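# Carry the carton around the corner onto the taped spot

## Task

Bring the carton around the corner and set it down on the area outlined in yellow tape, upright and lying completely within the tape with no part over the tape line; it must not be toppled or left leaning, and it only counts if it stays there without the robot holding it.

## Robot and tools

ROBOT: TidyBot++, a single-arm mobile robot. The base is 0.54 m long, 0.50 m wide and 0.38 m tall, on four driven casters. One seven-joint arm with a two-finger gripper sits on top; its shoulder is 0.12 m ahead of the base centre and 0.68 m up. Segments: upper arm 0.42 m, forearm 0.31 m, hand 0.31 m to the hand point. The arm begins folded, hand down, reaching up to 0.08 m beyond the base front, elbow up to 1.15 m high. A downward-pointing hand can rise to about 0.94 m only close to the base. Cameras: base_camera (pinhole, 644x364) and wrist_camera (fisheye, 644x476, looks along the hand).

FRAMES: Base frame has its origin on the floor below the base centre, x forward, y left, z up. hand_pose is reported there: the point between the finger pads, its z axis out along the fingers, its y axis the closing direction. The odometry frame is the base frame where the scene began; base_odometry heading is positive leftward, -3.142 to 3.142, and counts wheel turns, so slip shows as travel and drift of a few cm and degrees builds up. base_tilt is in degrees, positive when leaning forward or right; about 1 degree of fixed bias.

execute_actions: arguments actions (a list holding one action, or empty to just read state and images) and cameras (list of base_camera, wrist_camera or all; omitted, null or all gives both, [] gives none). An action may contain:
- base: exactly one key, each a relative offset from where the base last measured itself, not a pose. translate_m: metres straight ahead, forward positive, -2 to 2. strafe_m: metres sideways, left positive, -2 to 2. rotate_rad: radians in place, counter-clockwise from above positive, -6.3 to 6.3.
- joints: absolute targets by name, radians. joint_1_rad (any angle; positive is clockwise from above, opposite to rotate_rad), joint_2_rad shoulder -2.249 to 2.249, joint_3_rad (any angle), joint_4_rad elbow -2.579 to 2.579, joint_5_rad (any angle), joint_6_rad wrist -2.099 to 2.099, joint_7_rad (any angle; hand down, positive turns counter-clockwise from above, at 1.57 fingers open left/right). gripper_pos 0 (open, ~85 mm gap) to 1 (closed, squeezing ~100 N per finger); gap is roughly 85 x (1 - gripper_pos) mm. Unbounded joints go the short way, so turn them in steps under half a turn. Done tolerance ±0.039 for joints 1-4 and ±0.056 for 5-7, ±0.03 for the gripper.
- speeds: optional caps for this action only: translate_m and strafe_m 0.05 to 0.5 m/s, rotate_rad 0.1 to 1.57 rad/s (defaults are the maxima). A base move needing over 8.667 s is refused; no action runs beyond 15 s.
Motions begin together. Unknown keys or out-of-range values make the whole call refused with no motion. A joint left out may still be pushing toward an earlier target.

Arm geometry with joint_1_rad=0, joint_3_rad=3.14, joint_5_rad=0 (near start): the arm stays in the base x-z plane. Tilt from vertical, forward positive: upper arm = j2, forearm = j2 - j4, hand = j2 - j4 - j6. Hand point offset from shoulder: forward = sum of L sin(angle), up = sum of L cos(angle).

wait: seconds 0 to 10; no new command, returns state and images.
zoom_image: camera plus region [x0, y0, x1, y1] in pixels of that camera's latest full image, at most 504x504.
read_manual: section "licences" only; moves nothing.
finished_scene: scene number (1 or 2); ends the scene irreversibly after the robot holds its last command, and reports success. Replying with no tool call also ends things.

RESULTS: base_status and joint_status describe how the last accepted action ended. done: reached (for the base, wheels turned the commanded amount, even if slipping). off_target: stopped short, possibly still pushing. contact_stop / time_out: gave up and holds position; a blocked base can report done though short, and may keep pushing. joint command not followed with a cause: line: self-collision check withheld arm targets (the gripper still acts); withheld targets may be retried later. on_its_own lists uncommanded motion. motor_effort is percent of max, bracketed value the peak; readings are biased and noisy. ARM HIT means the arm struck the base or itself hard. MOTOR HOT warns from 60 °C; OVER-TEMPERATURE FAULT at 75 °C lets the arm sag and marks joints limit_stop_at_motor_heat (resend the target). A torque fault (joints 1-4 limit 104.5 N m, warn 56.7; joints 5-7 limit 51.3, warn 29.4) freezes the arm and gripper for 10 s and skips the rest of the call; the base keeps going. After a stop, later robot calls in that reply are not run.

PRACTICAL NOTES: friction leaves joints slightly off, hand 1-2 cm from where expected (more when extended); correct by sending last command + (desired - read). Held loads make the arm sag; do not command a joint to its current reading while holding. Keep fingertips (20 mm past the hand point when closed) off the floor. The robot holds its last command while you think. Avoid dropping, slamming or shoving the carton hard, driving the base while the arm is caught on something high (tip-over risk above ~0.8 m), and pushing a raised hand sideways. Something may occasionally nudge loose objects. Release the carton and move clear so it rests upright on its own inside the tape before finishing.

Each tool is called after "Call:" as name([rows], argument=value, ...), one row to a line, values as JSON.

## Session

I'll start by checking the current state and camera views.

Call:
execute_actions(actions=[])

Scene clock: 0.00 s.
base_odometry: x=+0.000 y=+0.000 heading=+0.000 (m, m, rad; odometry frame)
base_tilt: forward=+0.3 right=+0.1 (deg)
base_status: not commanded
joint_positions: joint_1_rad=-0.023 joint_2_rad=-0.407 joint_3_rad=+3.173 joint_4_rad=-2.524 joint_5_rad=+0.037 joint_6_rad=-0.850 joint_7_rad=+1.564 gripper_pos=+0.000
joint_status: not commanded
motor_effort: joint_1_rad=+0 joint_2_rad=-1 joint_3_rad=-1 joint_4_rad=+15 joint_5_rad=+0 joint_6_rad=+2 joint_7_rad=+1 (%)
hand_pose: x=+0.2757 y=-0.0072 z=+0.5987 quat_wxyz=(+0.009, +0.996, +0.004, +0.088) (m; base frame)
pictures: base_camera, wrist_camera
Images, in order (width x height): base_camera 644x364, wrist_camera 644x476.

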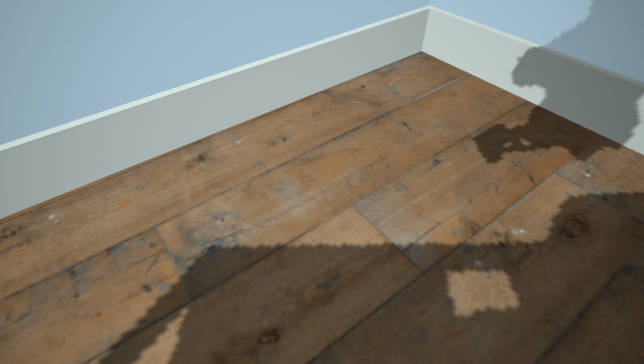

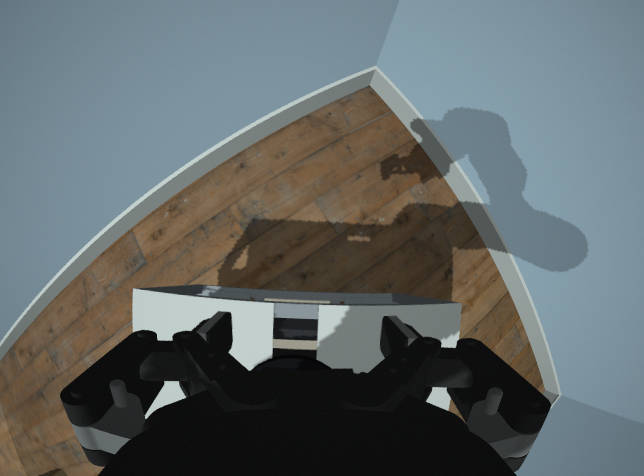

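The robot is facing a corner. I'll turn on the spot to look around.

Call:
execute_actions([
  {"base": {"rotate_rad": 1.57}},
])

Scene clock: 6.20 s.
base_odometry: x=+0.000 y=+0.000 heading=+1.569 (m, m, rad; odometry frame)
base_tilt: forward=+0.3 right=+0.0 (deg)
base_status: done
joint_positions: joint_1_rad=-0.023 joint_2_rad=-0.407 joint_3_rad=+3.173 joint_4_rad=-2.524 joint_5_rad=+0.037 joint_6_rad=-0.850 joint_7_rad=+1.564 gripper_pos=+0.000
joint_status: not commanded
motor_effort: joint_1_rad=+0(1) joint_2_rad=-1(1) joint_3_rad=-1(1) joint_4_rad=+15(15) joint_5_rad=+0(0) joint_6_rad=+2(2) joint_7_rad=+1(2) (%)
hand_pose: x=+0.2757 y=-0.0072 z=+0.5987 quat_wxyz=(+0.009, +0.996, +0.004, +0.088) (m; base frame)
pictures: base_camera, wrist_camera
Images, in order (width x height): base_camera 644x364, wrist_camera 644x476.

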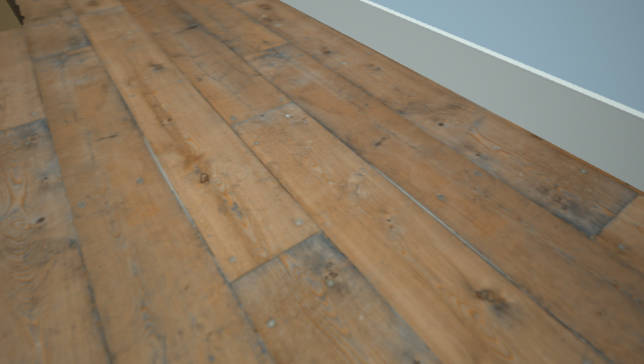

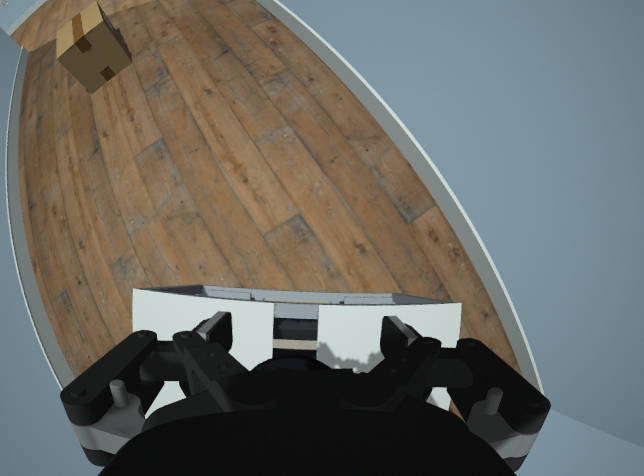

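The carton is ahead and to the left. I'll turn further toward it.

Call:
execute_actions([
  {"base": {"rotate_rad": 0.6}},
])

Scene clock: 9.93 s.
base_odometry: x=+0.000 y=+0.000 heading=+2.169 (m, m, rad; odometry frame)
base_tilt: forward=+0.3 right=+0.0 (deg)
base_status: done
joint_positions: joint_1_rad=-0.023 joint_2_rad=-0.407 joint_3_rad=+3.173 joint_4_rad=-2.524 joint_5_rad=+0.037 joint_6_rad=-0.850 joint_7_rad=+1.564 gripper_pos=+0.000
joint_status: not commanded
motor_effort: joint_1_rad=+0(0) joint_2_rad=-1(1) joint_3_rad=+0(1) joint_4_rad=+15(14) joint_5_rad=+0(0) joint_6_rad=+2(2) joint_7_rad=+1(0) (%)
hand_pose: x=+0.2757 y=-0.0072 z=+0.5987 quat_wxyz=(+0.009, +0.996, +0.004, +0.088) (m; base frame)
pictures: base_camera, wrist_camera
Images, in order (width x height): base_camera 644x364, wrist_camera 644x476.

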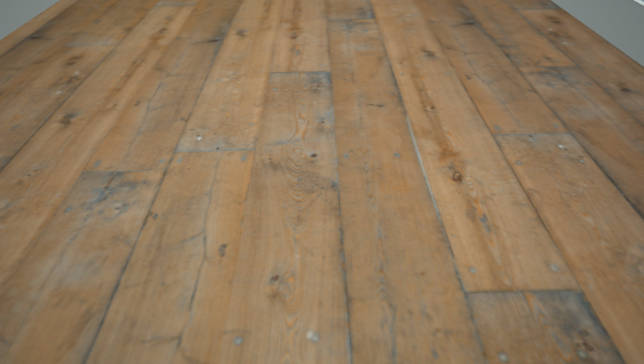

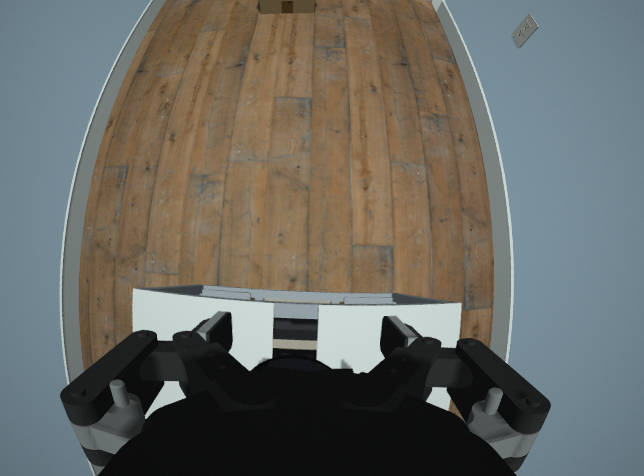

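We're in a corridor with the carton straight ahead. I'll drive toward it.

Call:
execute_actions([
  {"base": {"translate_m": 0.8}},
])

Scene clock: 16.37 s.
base_odometry: x=-0.452 y=+0.660 heading=+2.170 (m, m, rad; odometry frame)
base_tilt: forward=+0.3 right=+0.1 (deg)
base_status: done
joint_positions: joint_1_rad=-0.023 joint_2_rad=-0.407 joint_3_rad=+3.173 joint_4_rad=-2.524 joint_5_rad=+0.037 joint_6_rad=-0.850 joint_7_rad=+1.564 gripper_pos=+0.000
joint_status: not commanded
motor_effort: joint_1_rad=+0(0) joint_2_rad=-1(3) joint_3_rad=-1(1) joint_4_rad=+15(16) joint_5_rad=-1(0) joint_6_rad=+2(3) joint_7_rad=+0(1) (%)
hand_pose: x=+0.2757 y=-0.0072 z=+0.5987 quat_wxyz=(+0.009, +0.996, +0.004, +0.088) (m; base frame)
pictures: base_camera, wrist_camera
Images, in order (width x height): base_camera 644x364, wrist_camera 644x476.

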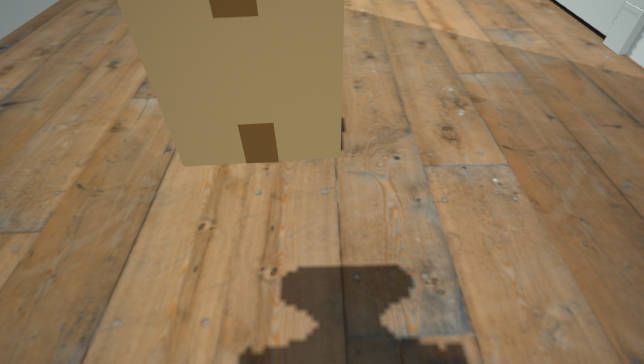

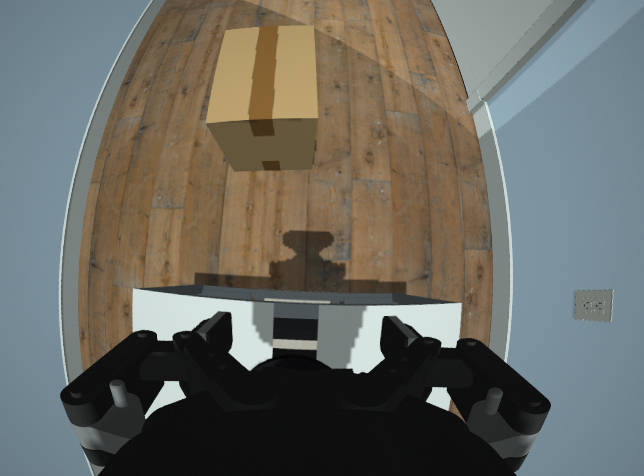

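The carton is slightly left of my path, and there's a doorway on the right. I'll tilt the wrist camera up to see the layout ahead.

Call:
execute_actions([
  {"joints": {"joint_6_rad": 0.3}},
])

Scene clock: 22.67 s.
base_odometry: x=-0.452 y=+0.660 heading=+2.170 (m, m, rad; odometry frame)
base_tilt: forward=+0.3 right=+0.0 (deg)
base_status: not commanded
joint_positions: joint_1_rad=-0.023 joint_2_rad=-0.407 joint_3_rad=+3.173 joint_4_rad=-2.522 joint_5_rad=+0.037 joint_6_rad=+0.302 joint_7_rad=+1.564 gripper_pos=+0.000
joint_status: all done
motor_effort: joint_1_rad=+0(0) joint_2_rad=-5(5) joint_3_rad=-2(1) joint_4_rad=+19(19) joint_5_rad=+0(0) joint_6_rad=+7(8) joint_7_rad=+0(1) (%)
hand_pose: x=+0.5238 y=+0.0005 z=+0.8308 quat_wxyz=(+0.001, +0.787, +0.009, +0.617) (m; base frame)
pictures: base_camera, wrist_camera
Images, in order (width x height): base_camera 644x364, wrist_camera 644x476.

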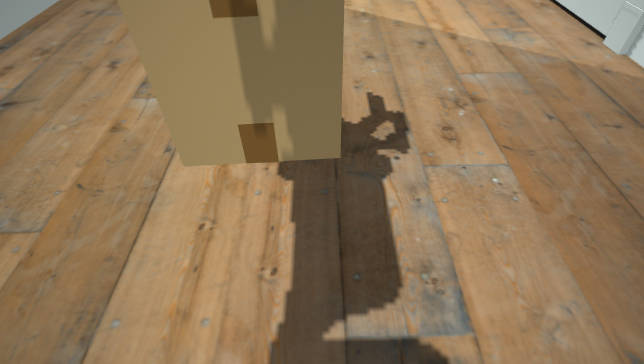

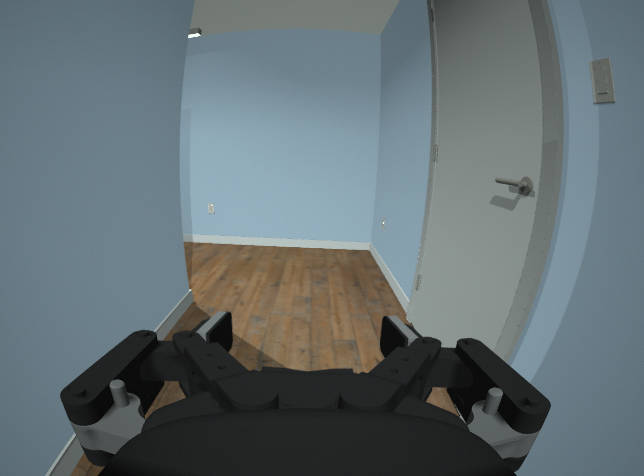

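The corridor turns left ahead. The carton is about 0.22 m wide, which is too wide for the 85 mm gripper, so I'll push it with the flat front of the base. I'll angle the wrist camera to watch it and push slowly.

Call:
execute_actions([
  {"base": {"translate_m": 1.2}, "joints": {"joint_6_rad": -0.3}, "speeds": {"translate_m": 0.2}},
])

Scene clock: 70.80 s.
base_odometry: x=-1.129 y=+1.651 heading=+2.170 (m, m, rad; odometry frame)
base_tilt: forward=+0.3 right=+0.0 (deg)
base_status: done
joint_positions: joint_1_rad=-0.023 joint_2_rad=-0.410 joint_3_rad=+3.173 joint_4_rad=-2.524 joint_5_rad=+0.037 joint_6_rad=-0.302 joint_7_rad=+1.564 gripper_pos=+0.000
joint_status: all done
motor_effort: joint_1_rad=+0(1) joint_2_rad=-4(6) joint_3_rad=+0(0) joint_4_rad=+17(20) joint_5_rad=+0(0) joint_6_rad=+6(8) joint_7_rad=+1(1) (%)
hand_pose: x=+0.4271 y=-0.0038 z=+0.6721 quat_wxyz=(+0.005, +0.935, +0.006, +0.354) (m; base frame)
pictures: base_camera, wrist_camera
Images, in order (width x height): base_camera 644x364, wrist_camera 644x476.

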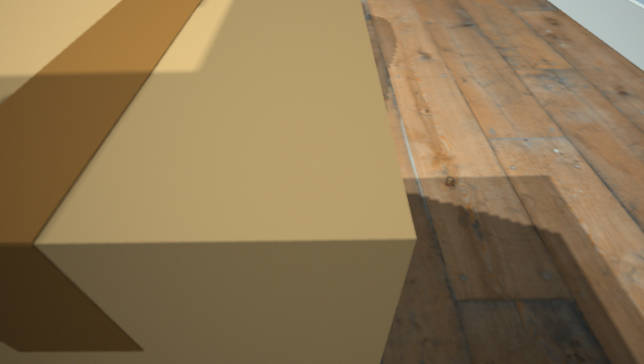

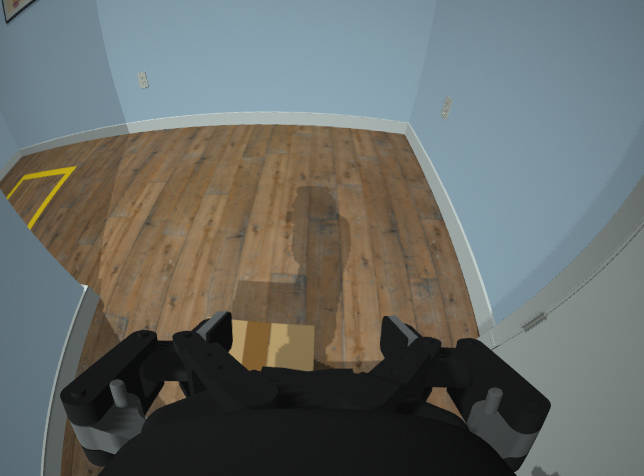

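I can now see the yellow tape around the corner on the left. I'll zoom in on it.

Call:
zoom_image(camera="wrist_camera", region=[0, 100, 200, 320])

Region (0, 100, 200, 320) of wrist_camera's 644x476 image, scaled by 2.291; it fills the left 458 columns of this view, and the rest is white.

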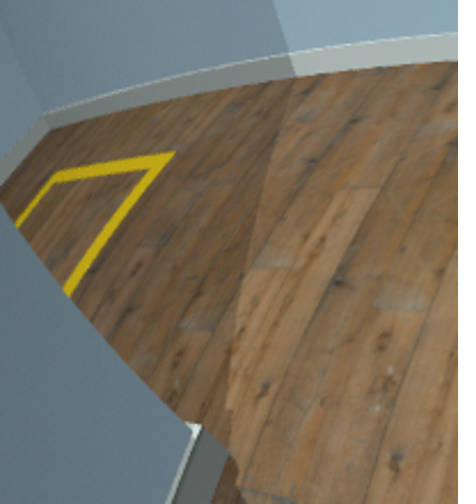

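The tape is partly hidden by the left wall. I'll keep pushing about 1 m further so the carton is level with the tape.

Call:
execute_actions([
  {"base": {"translate_m": 1.0}, "speeds": {"translate_m": 0.2}},
])

Scene clock: 153.53 s.
base_odometry: x=-1.694 y=+2.476 heading=+2.171 (m, m, rad; odometry frame)
base_tilt: forward=+0.3 right=+0.0 (deg)
base_status: done
joint_positions: joint_1_rad=-0.023 joint_2_rad=-0.409 joint_3_rad=+3.173 joint_4_rad=-2.524 joint_5_rad=+0.037 joint_6_rad=-0.302 joint_7_rad=+1.564 gripper_pos=+0.000
joint_status: not commanded
motor_effort: joint_1_rad=+0(0) joint_2_rad=-4(5) joint_3_rad=-1(1) joint_4_rad=+17(18) joint_5_rad=-1(0) joint_6_rad=+6(6) joint_7_rad=+1(1) (%)
hand_pose: x=+0.4271 y=-0.0038 z=+0.6718 quat_wxyz=(+0.005, +0.935, +0.006, +0.354) (m; base frame)
pictures: base_camera, wrist_camera
Images, in order (width x height): base_camera 644x364, wrist_camera 644x476.

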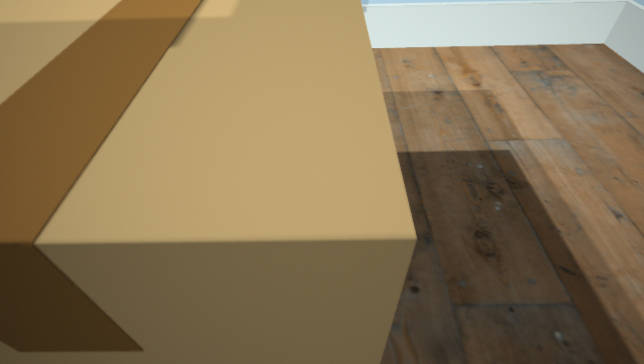

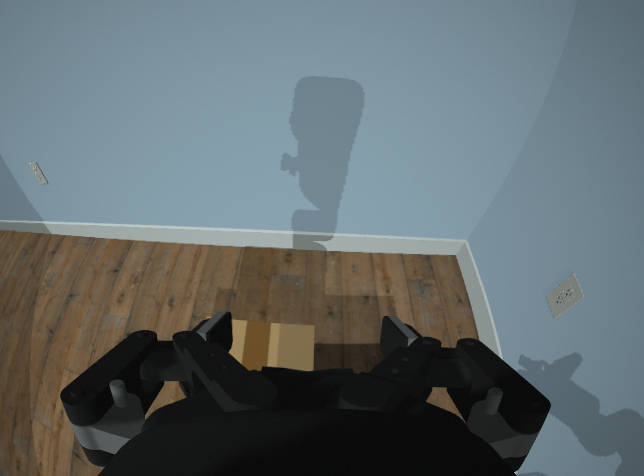

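The far wall is closer than I estimated, about 1.0 m from the base centre. I'll swing the arm left to see the tape directly.

Call:
execute_actions([
  {"joints": {"joint_1_rad": -1.57}},
])

Scene clock: 164.97 s.
base_odometry: x=-1.694 y=+2.476 heading=+2.171 (m, m, rad; odometry frame)
base_tilt: forward=+0.3 right=+0.1 (deg)
base_status: not commanded
joint_positions: joint_1_rad=-1.547 joint_2_rad=-0.409 joint_3_rad=+3.173 joint_4_rad=-2.524 joint_5_rad=+0.037 joint_6_rad=-0.302 joint_7_rad=+1.564 gripper_pos=+0.000
joint_status: all done
motor_effort: joint_1_rad=+0(1) joint_2_rad=-4(4) joint_3_rad=-1(0) joint_4_rad=+16(18) joint_5_rad=-1(0) joint_6_rad=+5(6) joint_7_rad=+1(1) (%)
hand_pose: x=+0.1373 y=+0.3076 z=+0.6718 quat_wxyz=(-0.240, +0.672, +0.650, +0.260) (m; base frame)
pictures: base_camera, wrist_camera
Images, in order (width x height): base_camera 644x364, wrist_camera 644x476.

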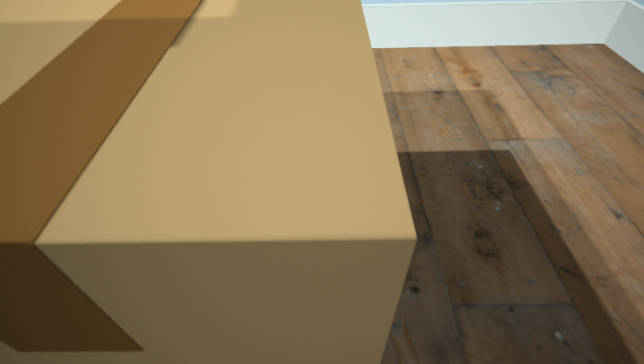

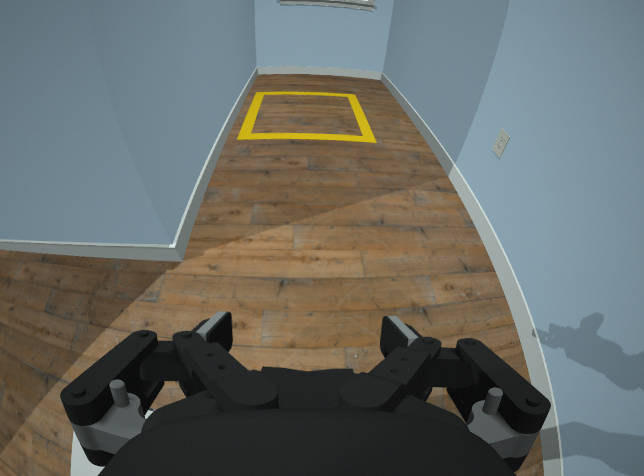

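Now the whole tape square is visible. By my estimate its centre is about 0.18 m ahead of the base centre, while the carton's centre is at about 0.43 m. So I pushed roughly 0.25 m too far.

The carton's diagonal (about 0.40 m) is smaller than the tape's inner size (about 0.7 × 0.6 m), so any orientation will fit. My plan:

1. Get onto the carton's right side.
2. Push it left into the second corridor.
3. Angle that push slightly backward to take out the 0.25 m offset.

Call:
execute_actions([
  {"base": {"translate_m": -0.07}, "speeds": {"translate_m": 0.2}},
], cameras=[])

Call:
execute_actions([
  {"base": {"strafe_m": -0.34}, "speeds": {"strafe_m": 0.25}},
])

Scene clock: 286.07 s.
base_odometry: x=-1.655 y=+2.418 heading=+2.170 (m, m, rad; odometry frame)
base_tilt: forward=+0.3 right=+0.0 (deg)
base_status: done
joint_positions: joint_1_rad=-1.547 joint_2_rad=-0.409 joint_3_rad=+3.173 joint_4_rad=-2.524 joint_5_rad=+0.037 joint_6_rad=-0.302 joint_7_rad=+1.564 gripper_pos=+0.000
joint_status: not commanded
motor_effort: joint_1_rad=+0(0) joint_2_rad=-4(4) joint_3_rad=-1(0) joint_4_rad=+17(17) joint_5_rad=+0(0) joint_6_rad=+6(6) joint_7_rad=+1(1) (%)
hand_pose: x=+0.1372 y=+0.3076 z=+0.6718 quat_wxyz=(-0.240, +0.672, +0.650, +0.260) (m; base frame)
pictures: none
No camera images: the call's "cameras" was empty. Leave "cameras" out to get every camera's image.

Scene clock: 288.30 s.
base_odometry: x=-1.374 y=+2.610 heading=+2.170 (m, m, rad; odometry frame)
base_tilt: forward=+0.3 right=+0.1 (deg)
base_status: done
joint_positions: joint_1_rad=-1.547 joint_2_rad=-0.409 joint_3_rad=+3.173 joint_4_rad=-2.524 joint_5_rad=+0.037 joint_6_rad=-0.302 joint_7_rad=+1.564 gripper_pos=+0.000
joint_status: not commanded
motor_effort: joint_1_rad=+0(0) joint_2_rad=-4(7) joint_3_rad=-1(1) joint_4_rad=+18(18) joint_5_rad=-1(0) joint_6_rad=+6(6) joint_7_rad=+1(1) (%)
hand_pose: x=+0.1372 y=+0.3076 z=+0.6717 quat_wxyz=(-0.240, +0.672, +0.650, +0.260) (m; base frame)
pictures: base_camera, wrist_camera
Images, in order (width x height): base_camera 644x364, wrist_camera 644x476.

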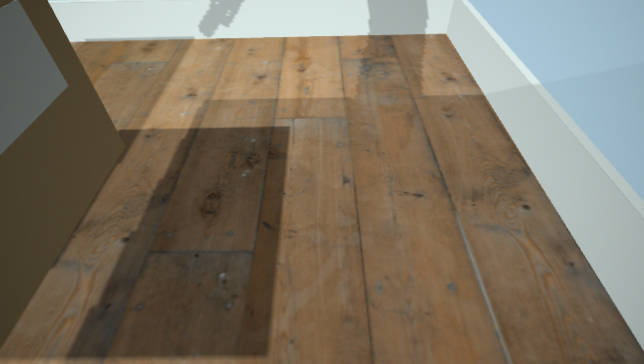

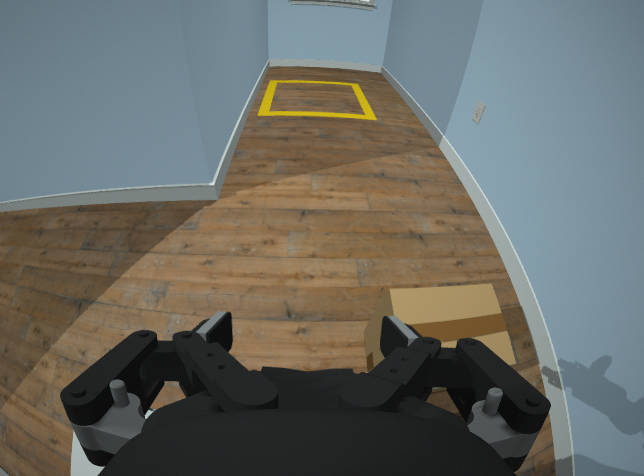

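The robot is now clear of the carton on its right side. I'll drive forward until the base centre lines up with the carton's centre.

Call:
execute_actions([
  {"base": {"translate_m": 0.5}, "speeds": {"translate_m": 0.25}},
])

Scene clock: 295.13 s.
base_odometry: x=-1.656 y=+3.023 heading=+2.170 (m, m, rad; odometry frame)
base_tilt: forward=+0.3 right=+0.0 (deg)
base_status: done
joint_positions: joint_1_rad=-1.547 joint_2_rad=-0.409 joint_3_rad=+3.173 joint_4_rad=-2.524 joint_5_rad=+0.037 joint_6_rad=-0.302 joint_7_rad=+1.564 gripper_pos=+0.000
joint_status: not commanded
motor_effort: joint_1_rad=+1(1) joint_2_rad=-4(5) joint_3_rad=+0(1) joint_4_rad=+17(17) joint_5_rad=+0(0) joint_6_rad=+6(6) joint_7_rad=+1(1) (%)
hand_pose: x=+0.1372 y=+0.3076 z=+0.6717 quat_wxyz=(-0.240, +0.672, +0.650, +0.260) (m; base frame)
pictures: base_camera, wrist_camera
Images, in order (width x height): base_camera 644x364, wrist_camera 644x476.

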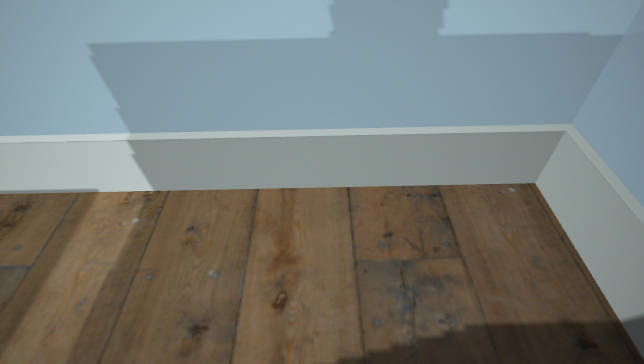

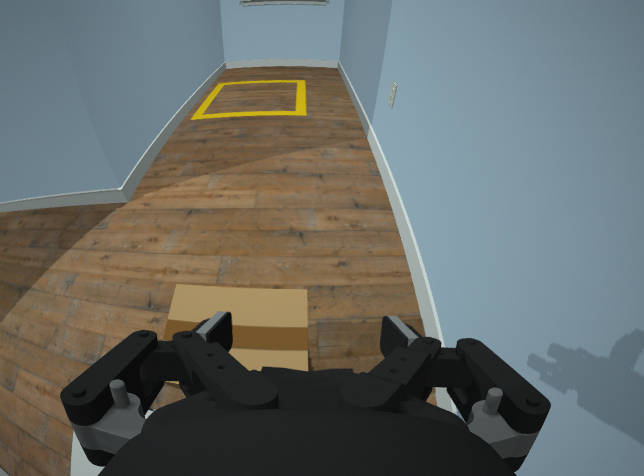

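The carton is directly on my left. I'll strafe left to push it a little and make room for turning.

Call:
execute_actions([
  {"base": {"strafe_m": 0.4}, "speeds": {"strafe_m": 0.15}},
])

Scene clock: 302.67 s.
base_odometry: x=-1.987 y=+2.798 heading=+2.170 (m, m, rad; odometry frame)
base_tilt: forward=+0.3 right=+0.0 (deg)
base_status: done
joint_positions: joint_1_rad=-1.547 joint_2_rad=-0.408 joint_3_rad=+3.173 joint_4_rad=-2.524 joint_5_rad=+0.037 joint_6_rad=-0.302 joint_7_rad=+1.564 gripper_pos=+0.000
joint_status: not commanded
motor_effort: joint_1_rad=+0(0) joint_2_rad=-4(6) joint_3_rad=-1(1) joint_4_rad=+17(18) joint_5_rad=+0(0) joint_6_rad=+6(6) joint_7_rad=+1(0) (%)
hand_pose: x=+0.1372 y=+0.3076 z=+0.6716 quat_wxyz=(-0.240, +0.672, +0.650, +0.260) (m; base frame)
pictures: base_camera, wrist_camera
Images, in order (width x height): base_camera 644x364, wrist_camera 644x476.

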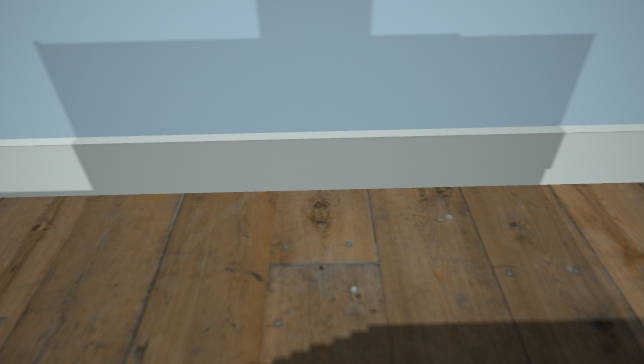

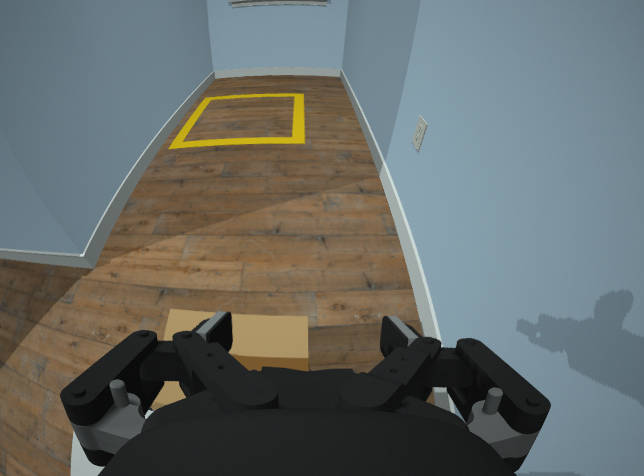

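The side push works. From here the tape centre is about 0.25 m behind me and 1.5 m to my left. I'll rotate about 0.17 rad counter-clockwise so that strafing left heads straight for it.

Call:
execute_actions([
  {"base": {"rotate_rad": 0.17}, "speeds": {"rotate_rad": 0.3}},
])

Scene clock: 317.37 s.
base_odometry: x=-1.987 y=+2.798 heading=+2.340 (m, m, rad; odometry frame)
base_tilt: forward=+0.3 right=+0.0 (deg)
base_status: done
joint_positions: joint_1_rad=-1.548 joint_2_rad=-0.408 joint_3_rad=+3.173 joint_4_rad=-2.524 joint_5_rad=+0.037 joint_6_rad=-0.302 joint_7_rad=+1.564 gripper_pos=+0.000
joint_status: not commanded
motor_effort: joint_1_rad=+0(0) joint_2_rad=-4(4) joint_3_rad=-1(2) joint_4_rad=+17(18) joint_5_rad=+0(1) joint_6_rad=+5(5) joint_7_rad=+0(1) (%)
hand_pose: x=+0.1369 y=+0.3076 z=+0.6716 quat_wxyz=(-0.240, +0.672, +0.651, +0.259) (m; base frame)
pictures: base_camera, wrist_camera
Images, in order (width x height): base_camera 644x364, wrist_camera 644x476.

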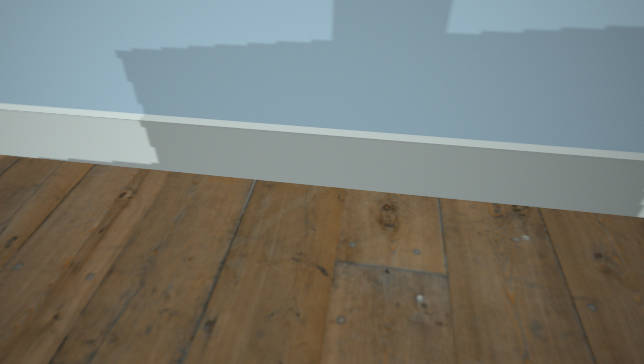

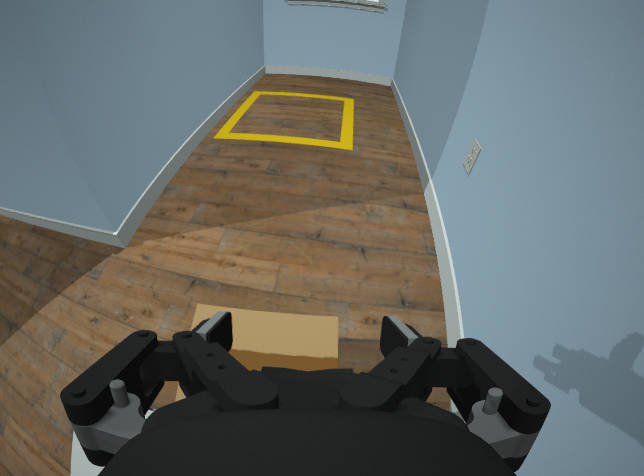

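The alignment looks good: the carton's line of travel should pass close to the tape centre. I'll push 1.0 m and then check.

Call:
execute_actions([
  {"base": {"strafe_m": 1.0}, "speeds": {"strafe_m": 0.2}},
])

Scene clock: 330.13 s.
base_odometry: x=-2.704 y=+2.101 heading=+2.342 (m, m, rad; odometry frame)
base_tilt: forward=+0.3 right=+0.0 (deg)
base_status: done
joint_positions: joint_1_rad=-1.548 joint_2_rad=-0.408 joint_3_rad=+3.173 joint_4_rad=-2.524 joint_5_rad=+0.037 joint_6_rad=-0.302 joint_7_rad=+1.564 gripper_pos=+0.000
joint_status: not commanded
motor_effort: joint_1_rad=+0(1) joint_2_rad=-4(5) joint_3_rad=-1(1) joint_4_rad=+16(18) joint_5_rad=-1(0) joint_6_rad=+5(6) joint_7_rad=+1(1) (%)
hand_pose: x=+0.1369 y=+0.3076 z=+0.6715 quat_wxyz=(-0.240, +0.672, +0.651, +0.259) (m; base frame)
pictures: base_camera, wrist_camera
Images, in order (width x height): base_camera 644x364, wrist_camera 644x476.

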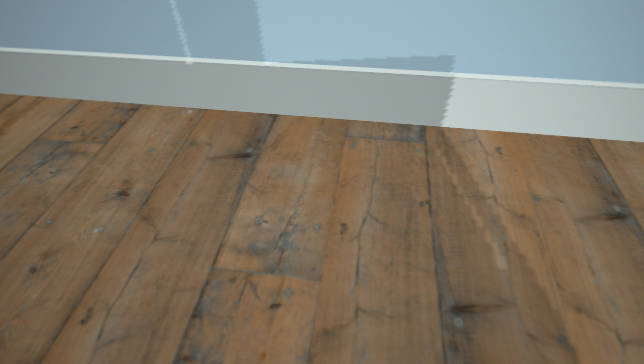

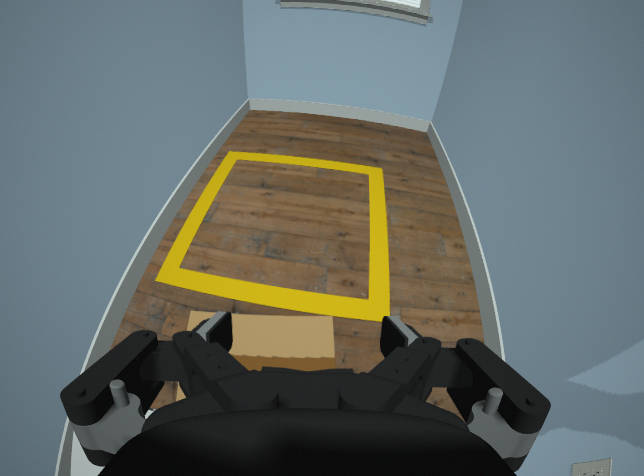

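The carton is just short of the tape's near edge. From the corner positions, the tape centre is at about x = 0.06, y = 0.98 in my frame. The carton is at about x = 0.03, y = 0.36, so it needs another 0.62 m.

Call:
execute_actions([
  {"base": {"strafe_m": 0.62}, "speeds": {"strafe_m": 0.15}},
])

Scene clock: 363.97 s.
base_odometry: x=-3.148 y=+1.668 heading=+2.343 (m, m, rad; odometry frame)
base_tilt: forward=+0.3 right=+0.0 (deg)
base_status: done
joint_positions: joint_1_rad=-1.548 joint_2_rad=-0.408 joint_3_rad=+3.173 joint_4_rad=-2.524 joint_5_rad=+0.037 joint_6_rad=-0.302 joint_7_rad=+1.564 gripper_pos=+0.000
joint_status: not commanded
motor_effort: joint_1_rad=+0(1) joint_2_rad=-4(6) joint_3_rad=-1(1) joint_4_rad=+17(18) joint_5_rad=-1(0) joint_6_rad=+6(6) joint_7_rad=+1(1) (%)
hand_pose: x=+0.1369 y=+0.3076 z=+0.6715 quat_wxyz=(-0.240, +0.672, +0.651, +0.259) (m; base frame)
pictures: base_camera, wrist_camera
Images, in order (width x height): base_camera 644x364, wrist_camera 644x476.

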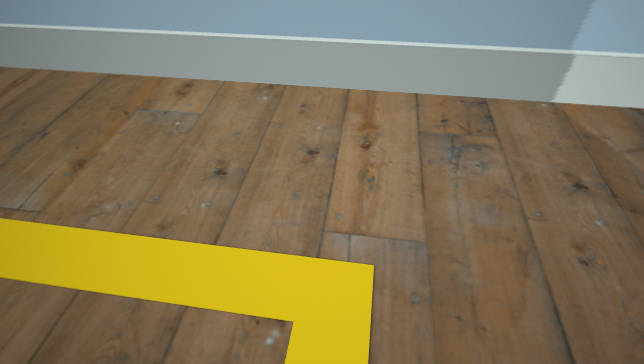

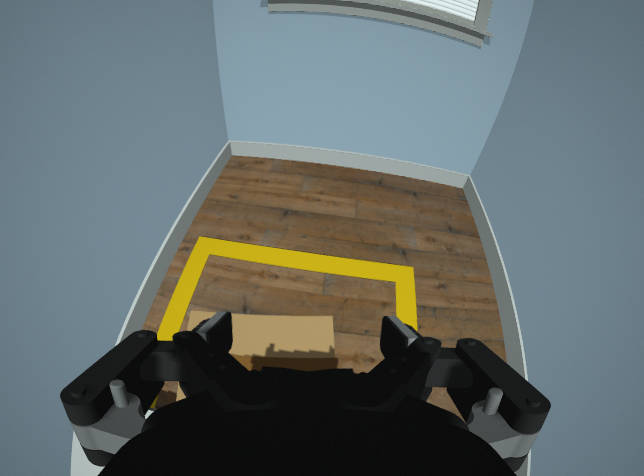

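The carton should now be inside the tape. I'll back away so I'm not touching it and check the result.

Call:
execute_actions([
  {"base": {"strafe_m": -0.6}, "speeds": {"strafe_m": 0.3}},
])

Scene clock: 370.37 s.
base_odometry: x=-2.719 y=+2.087 heading=+2.344 (m, m, rad; odometry frame)
base_tilt: forward=+0.3 right=+0.1 (deg)
base_status: done
joint_positions: joint_1_rad=-1.548 joint_2_rad=-0.409 joint_3_rad=+3.173 joint_4_rad=-2.524 joint_5_rad=+0.037 joint_6_rad=-0.302 joint_7_rad=+1.564 gripper_pos=+0.000
joint_status: not commanded
motor_effort: joint_1_rad=+0(1) joint_2_rad=-4(6) joint_3_rad=-1(1) joint_4_rad=+17(19) joint_5_rad=+0(1) joint_6_rad=+6(6) joint_7_rad=+1(1) (%)
hand_pose: x=+0.1368 y=+0.3076 z=+0.6717 quat_wxyz=(-0.241, +0.672, +0.651, +0.260) (m; base frame)
pictures: base_camera, wrist_camera
Images, in order (width x height): base_camera 644x364, wrist_camera 644x476.

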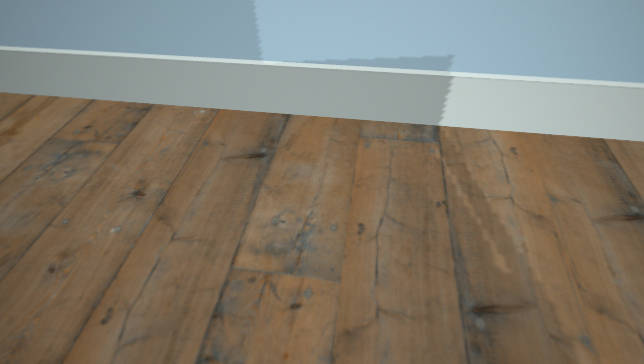

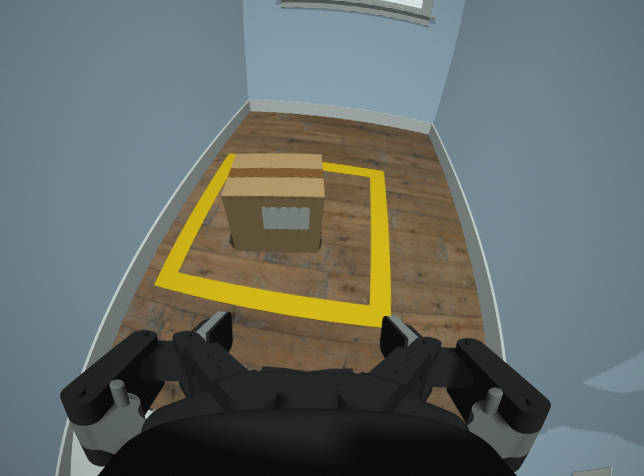

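The carton is upright inside the square. I'll zoom in to confirm that no edge is over the tape.

Call:
zoom_image(camera="wrist_camera", region=[140, 130, 420, 340])

Region (140, 130, 420, 340) of wrist_camera's 644x476 image, scaled by 1.800; it fills the top 378 rows of this view, and the rest is white.

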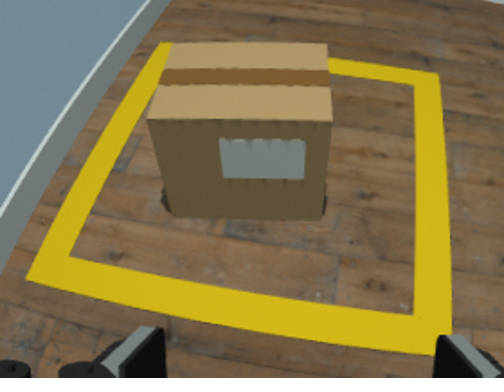

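The carton's base is well inside the tape on every side, it's upright, and the robot is clear of it. I'm ending scene 1.

Call:
finished_scene(scene=1)

The scene is finished: the task was done.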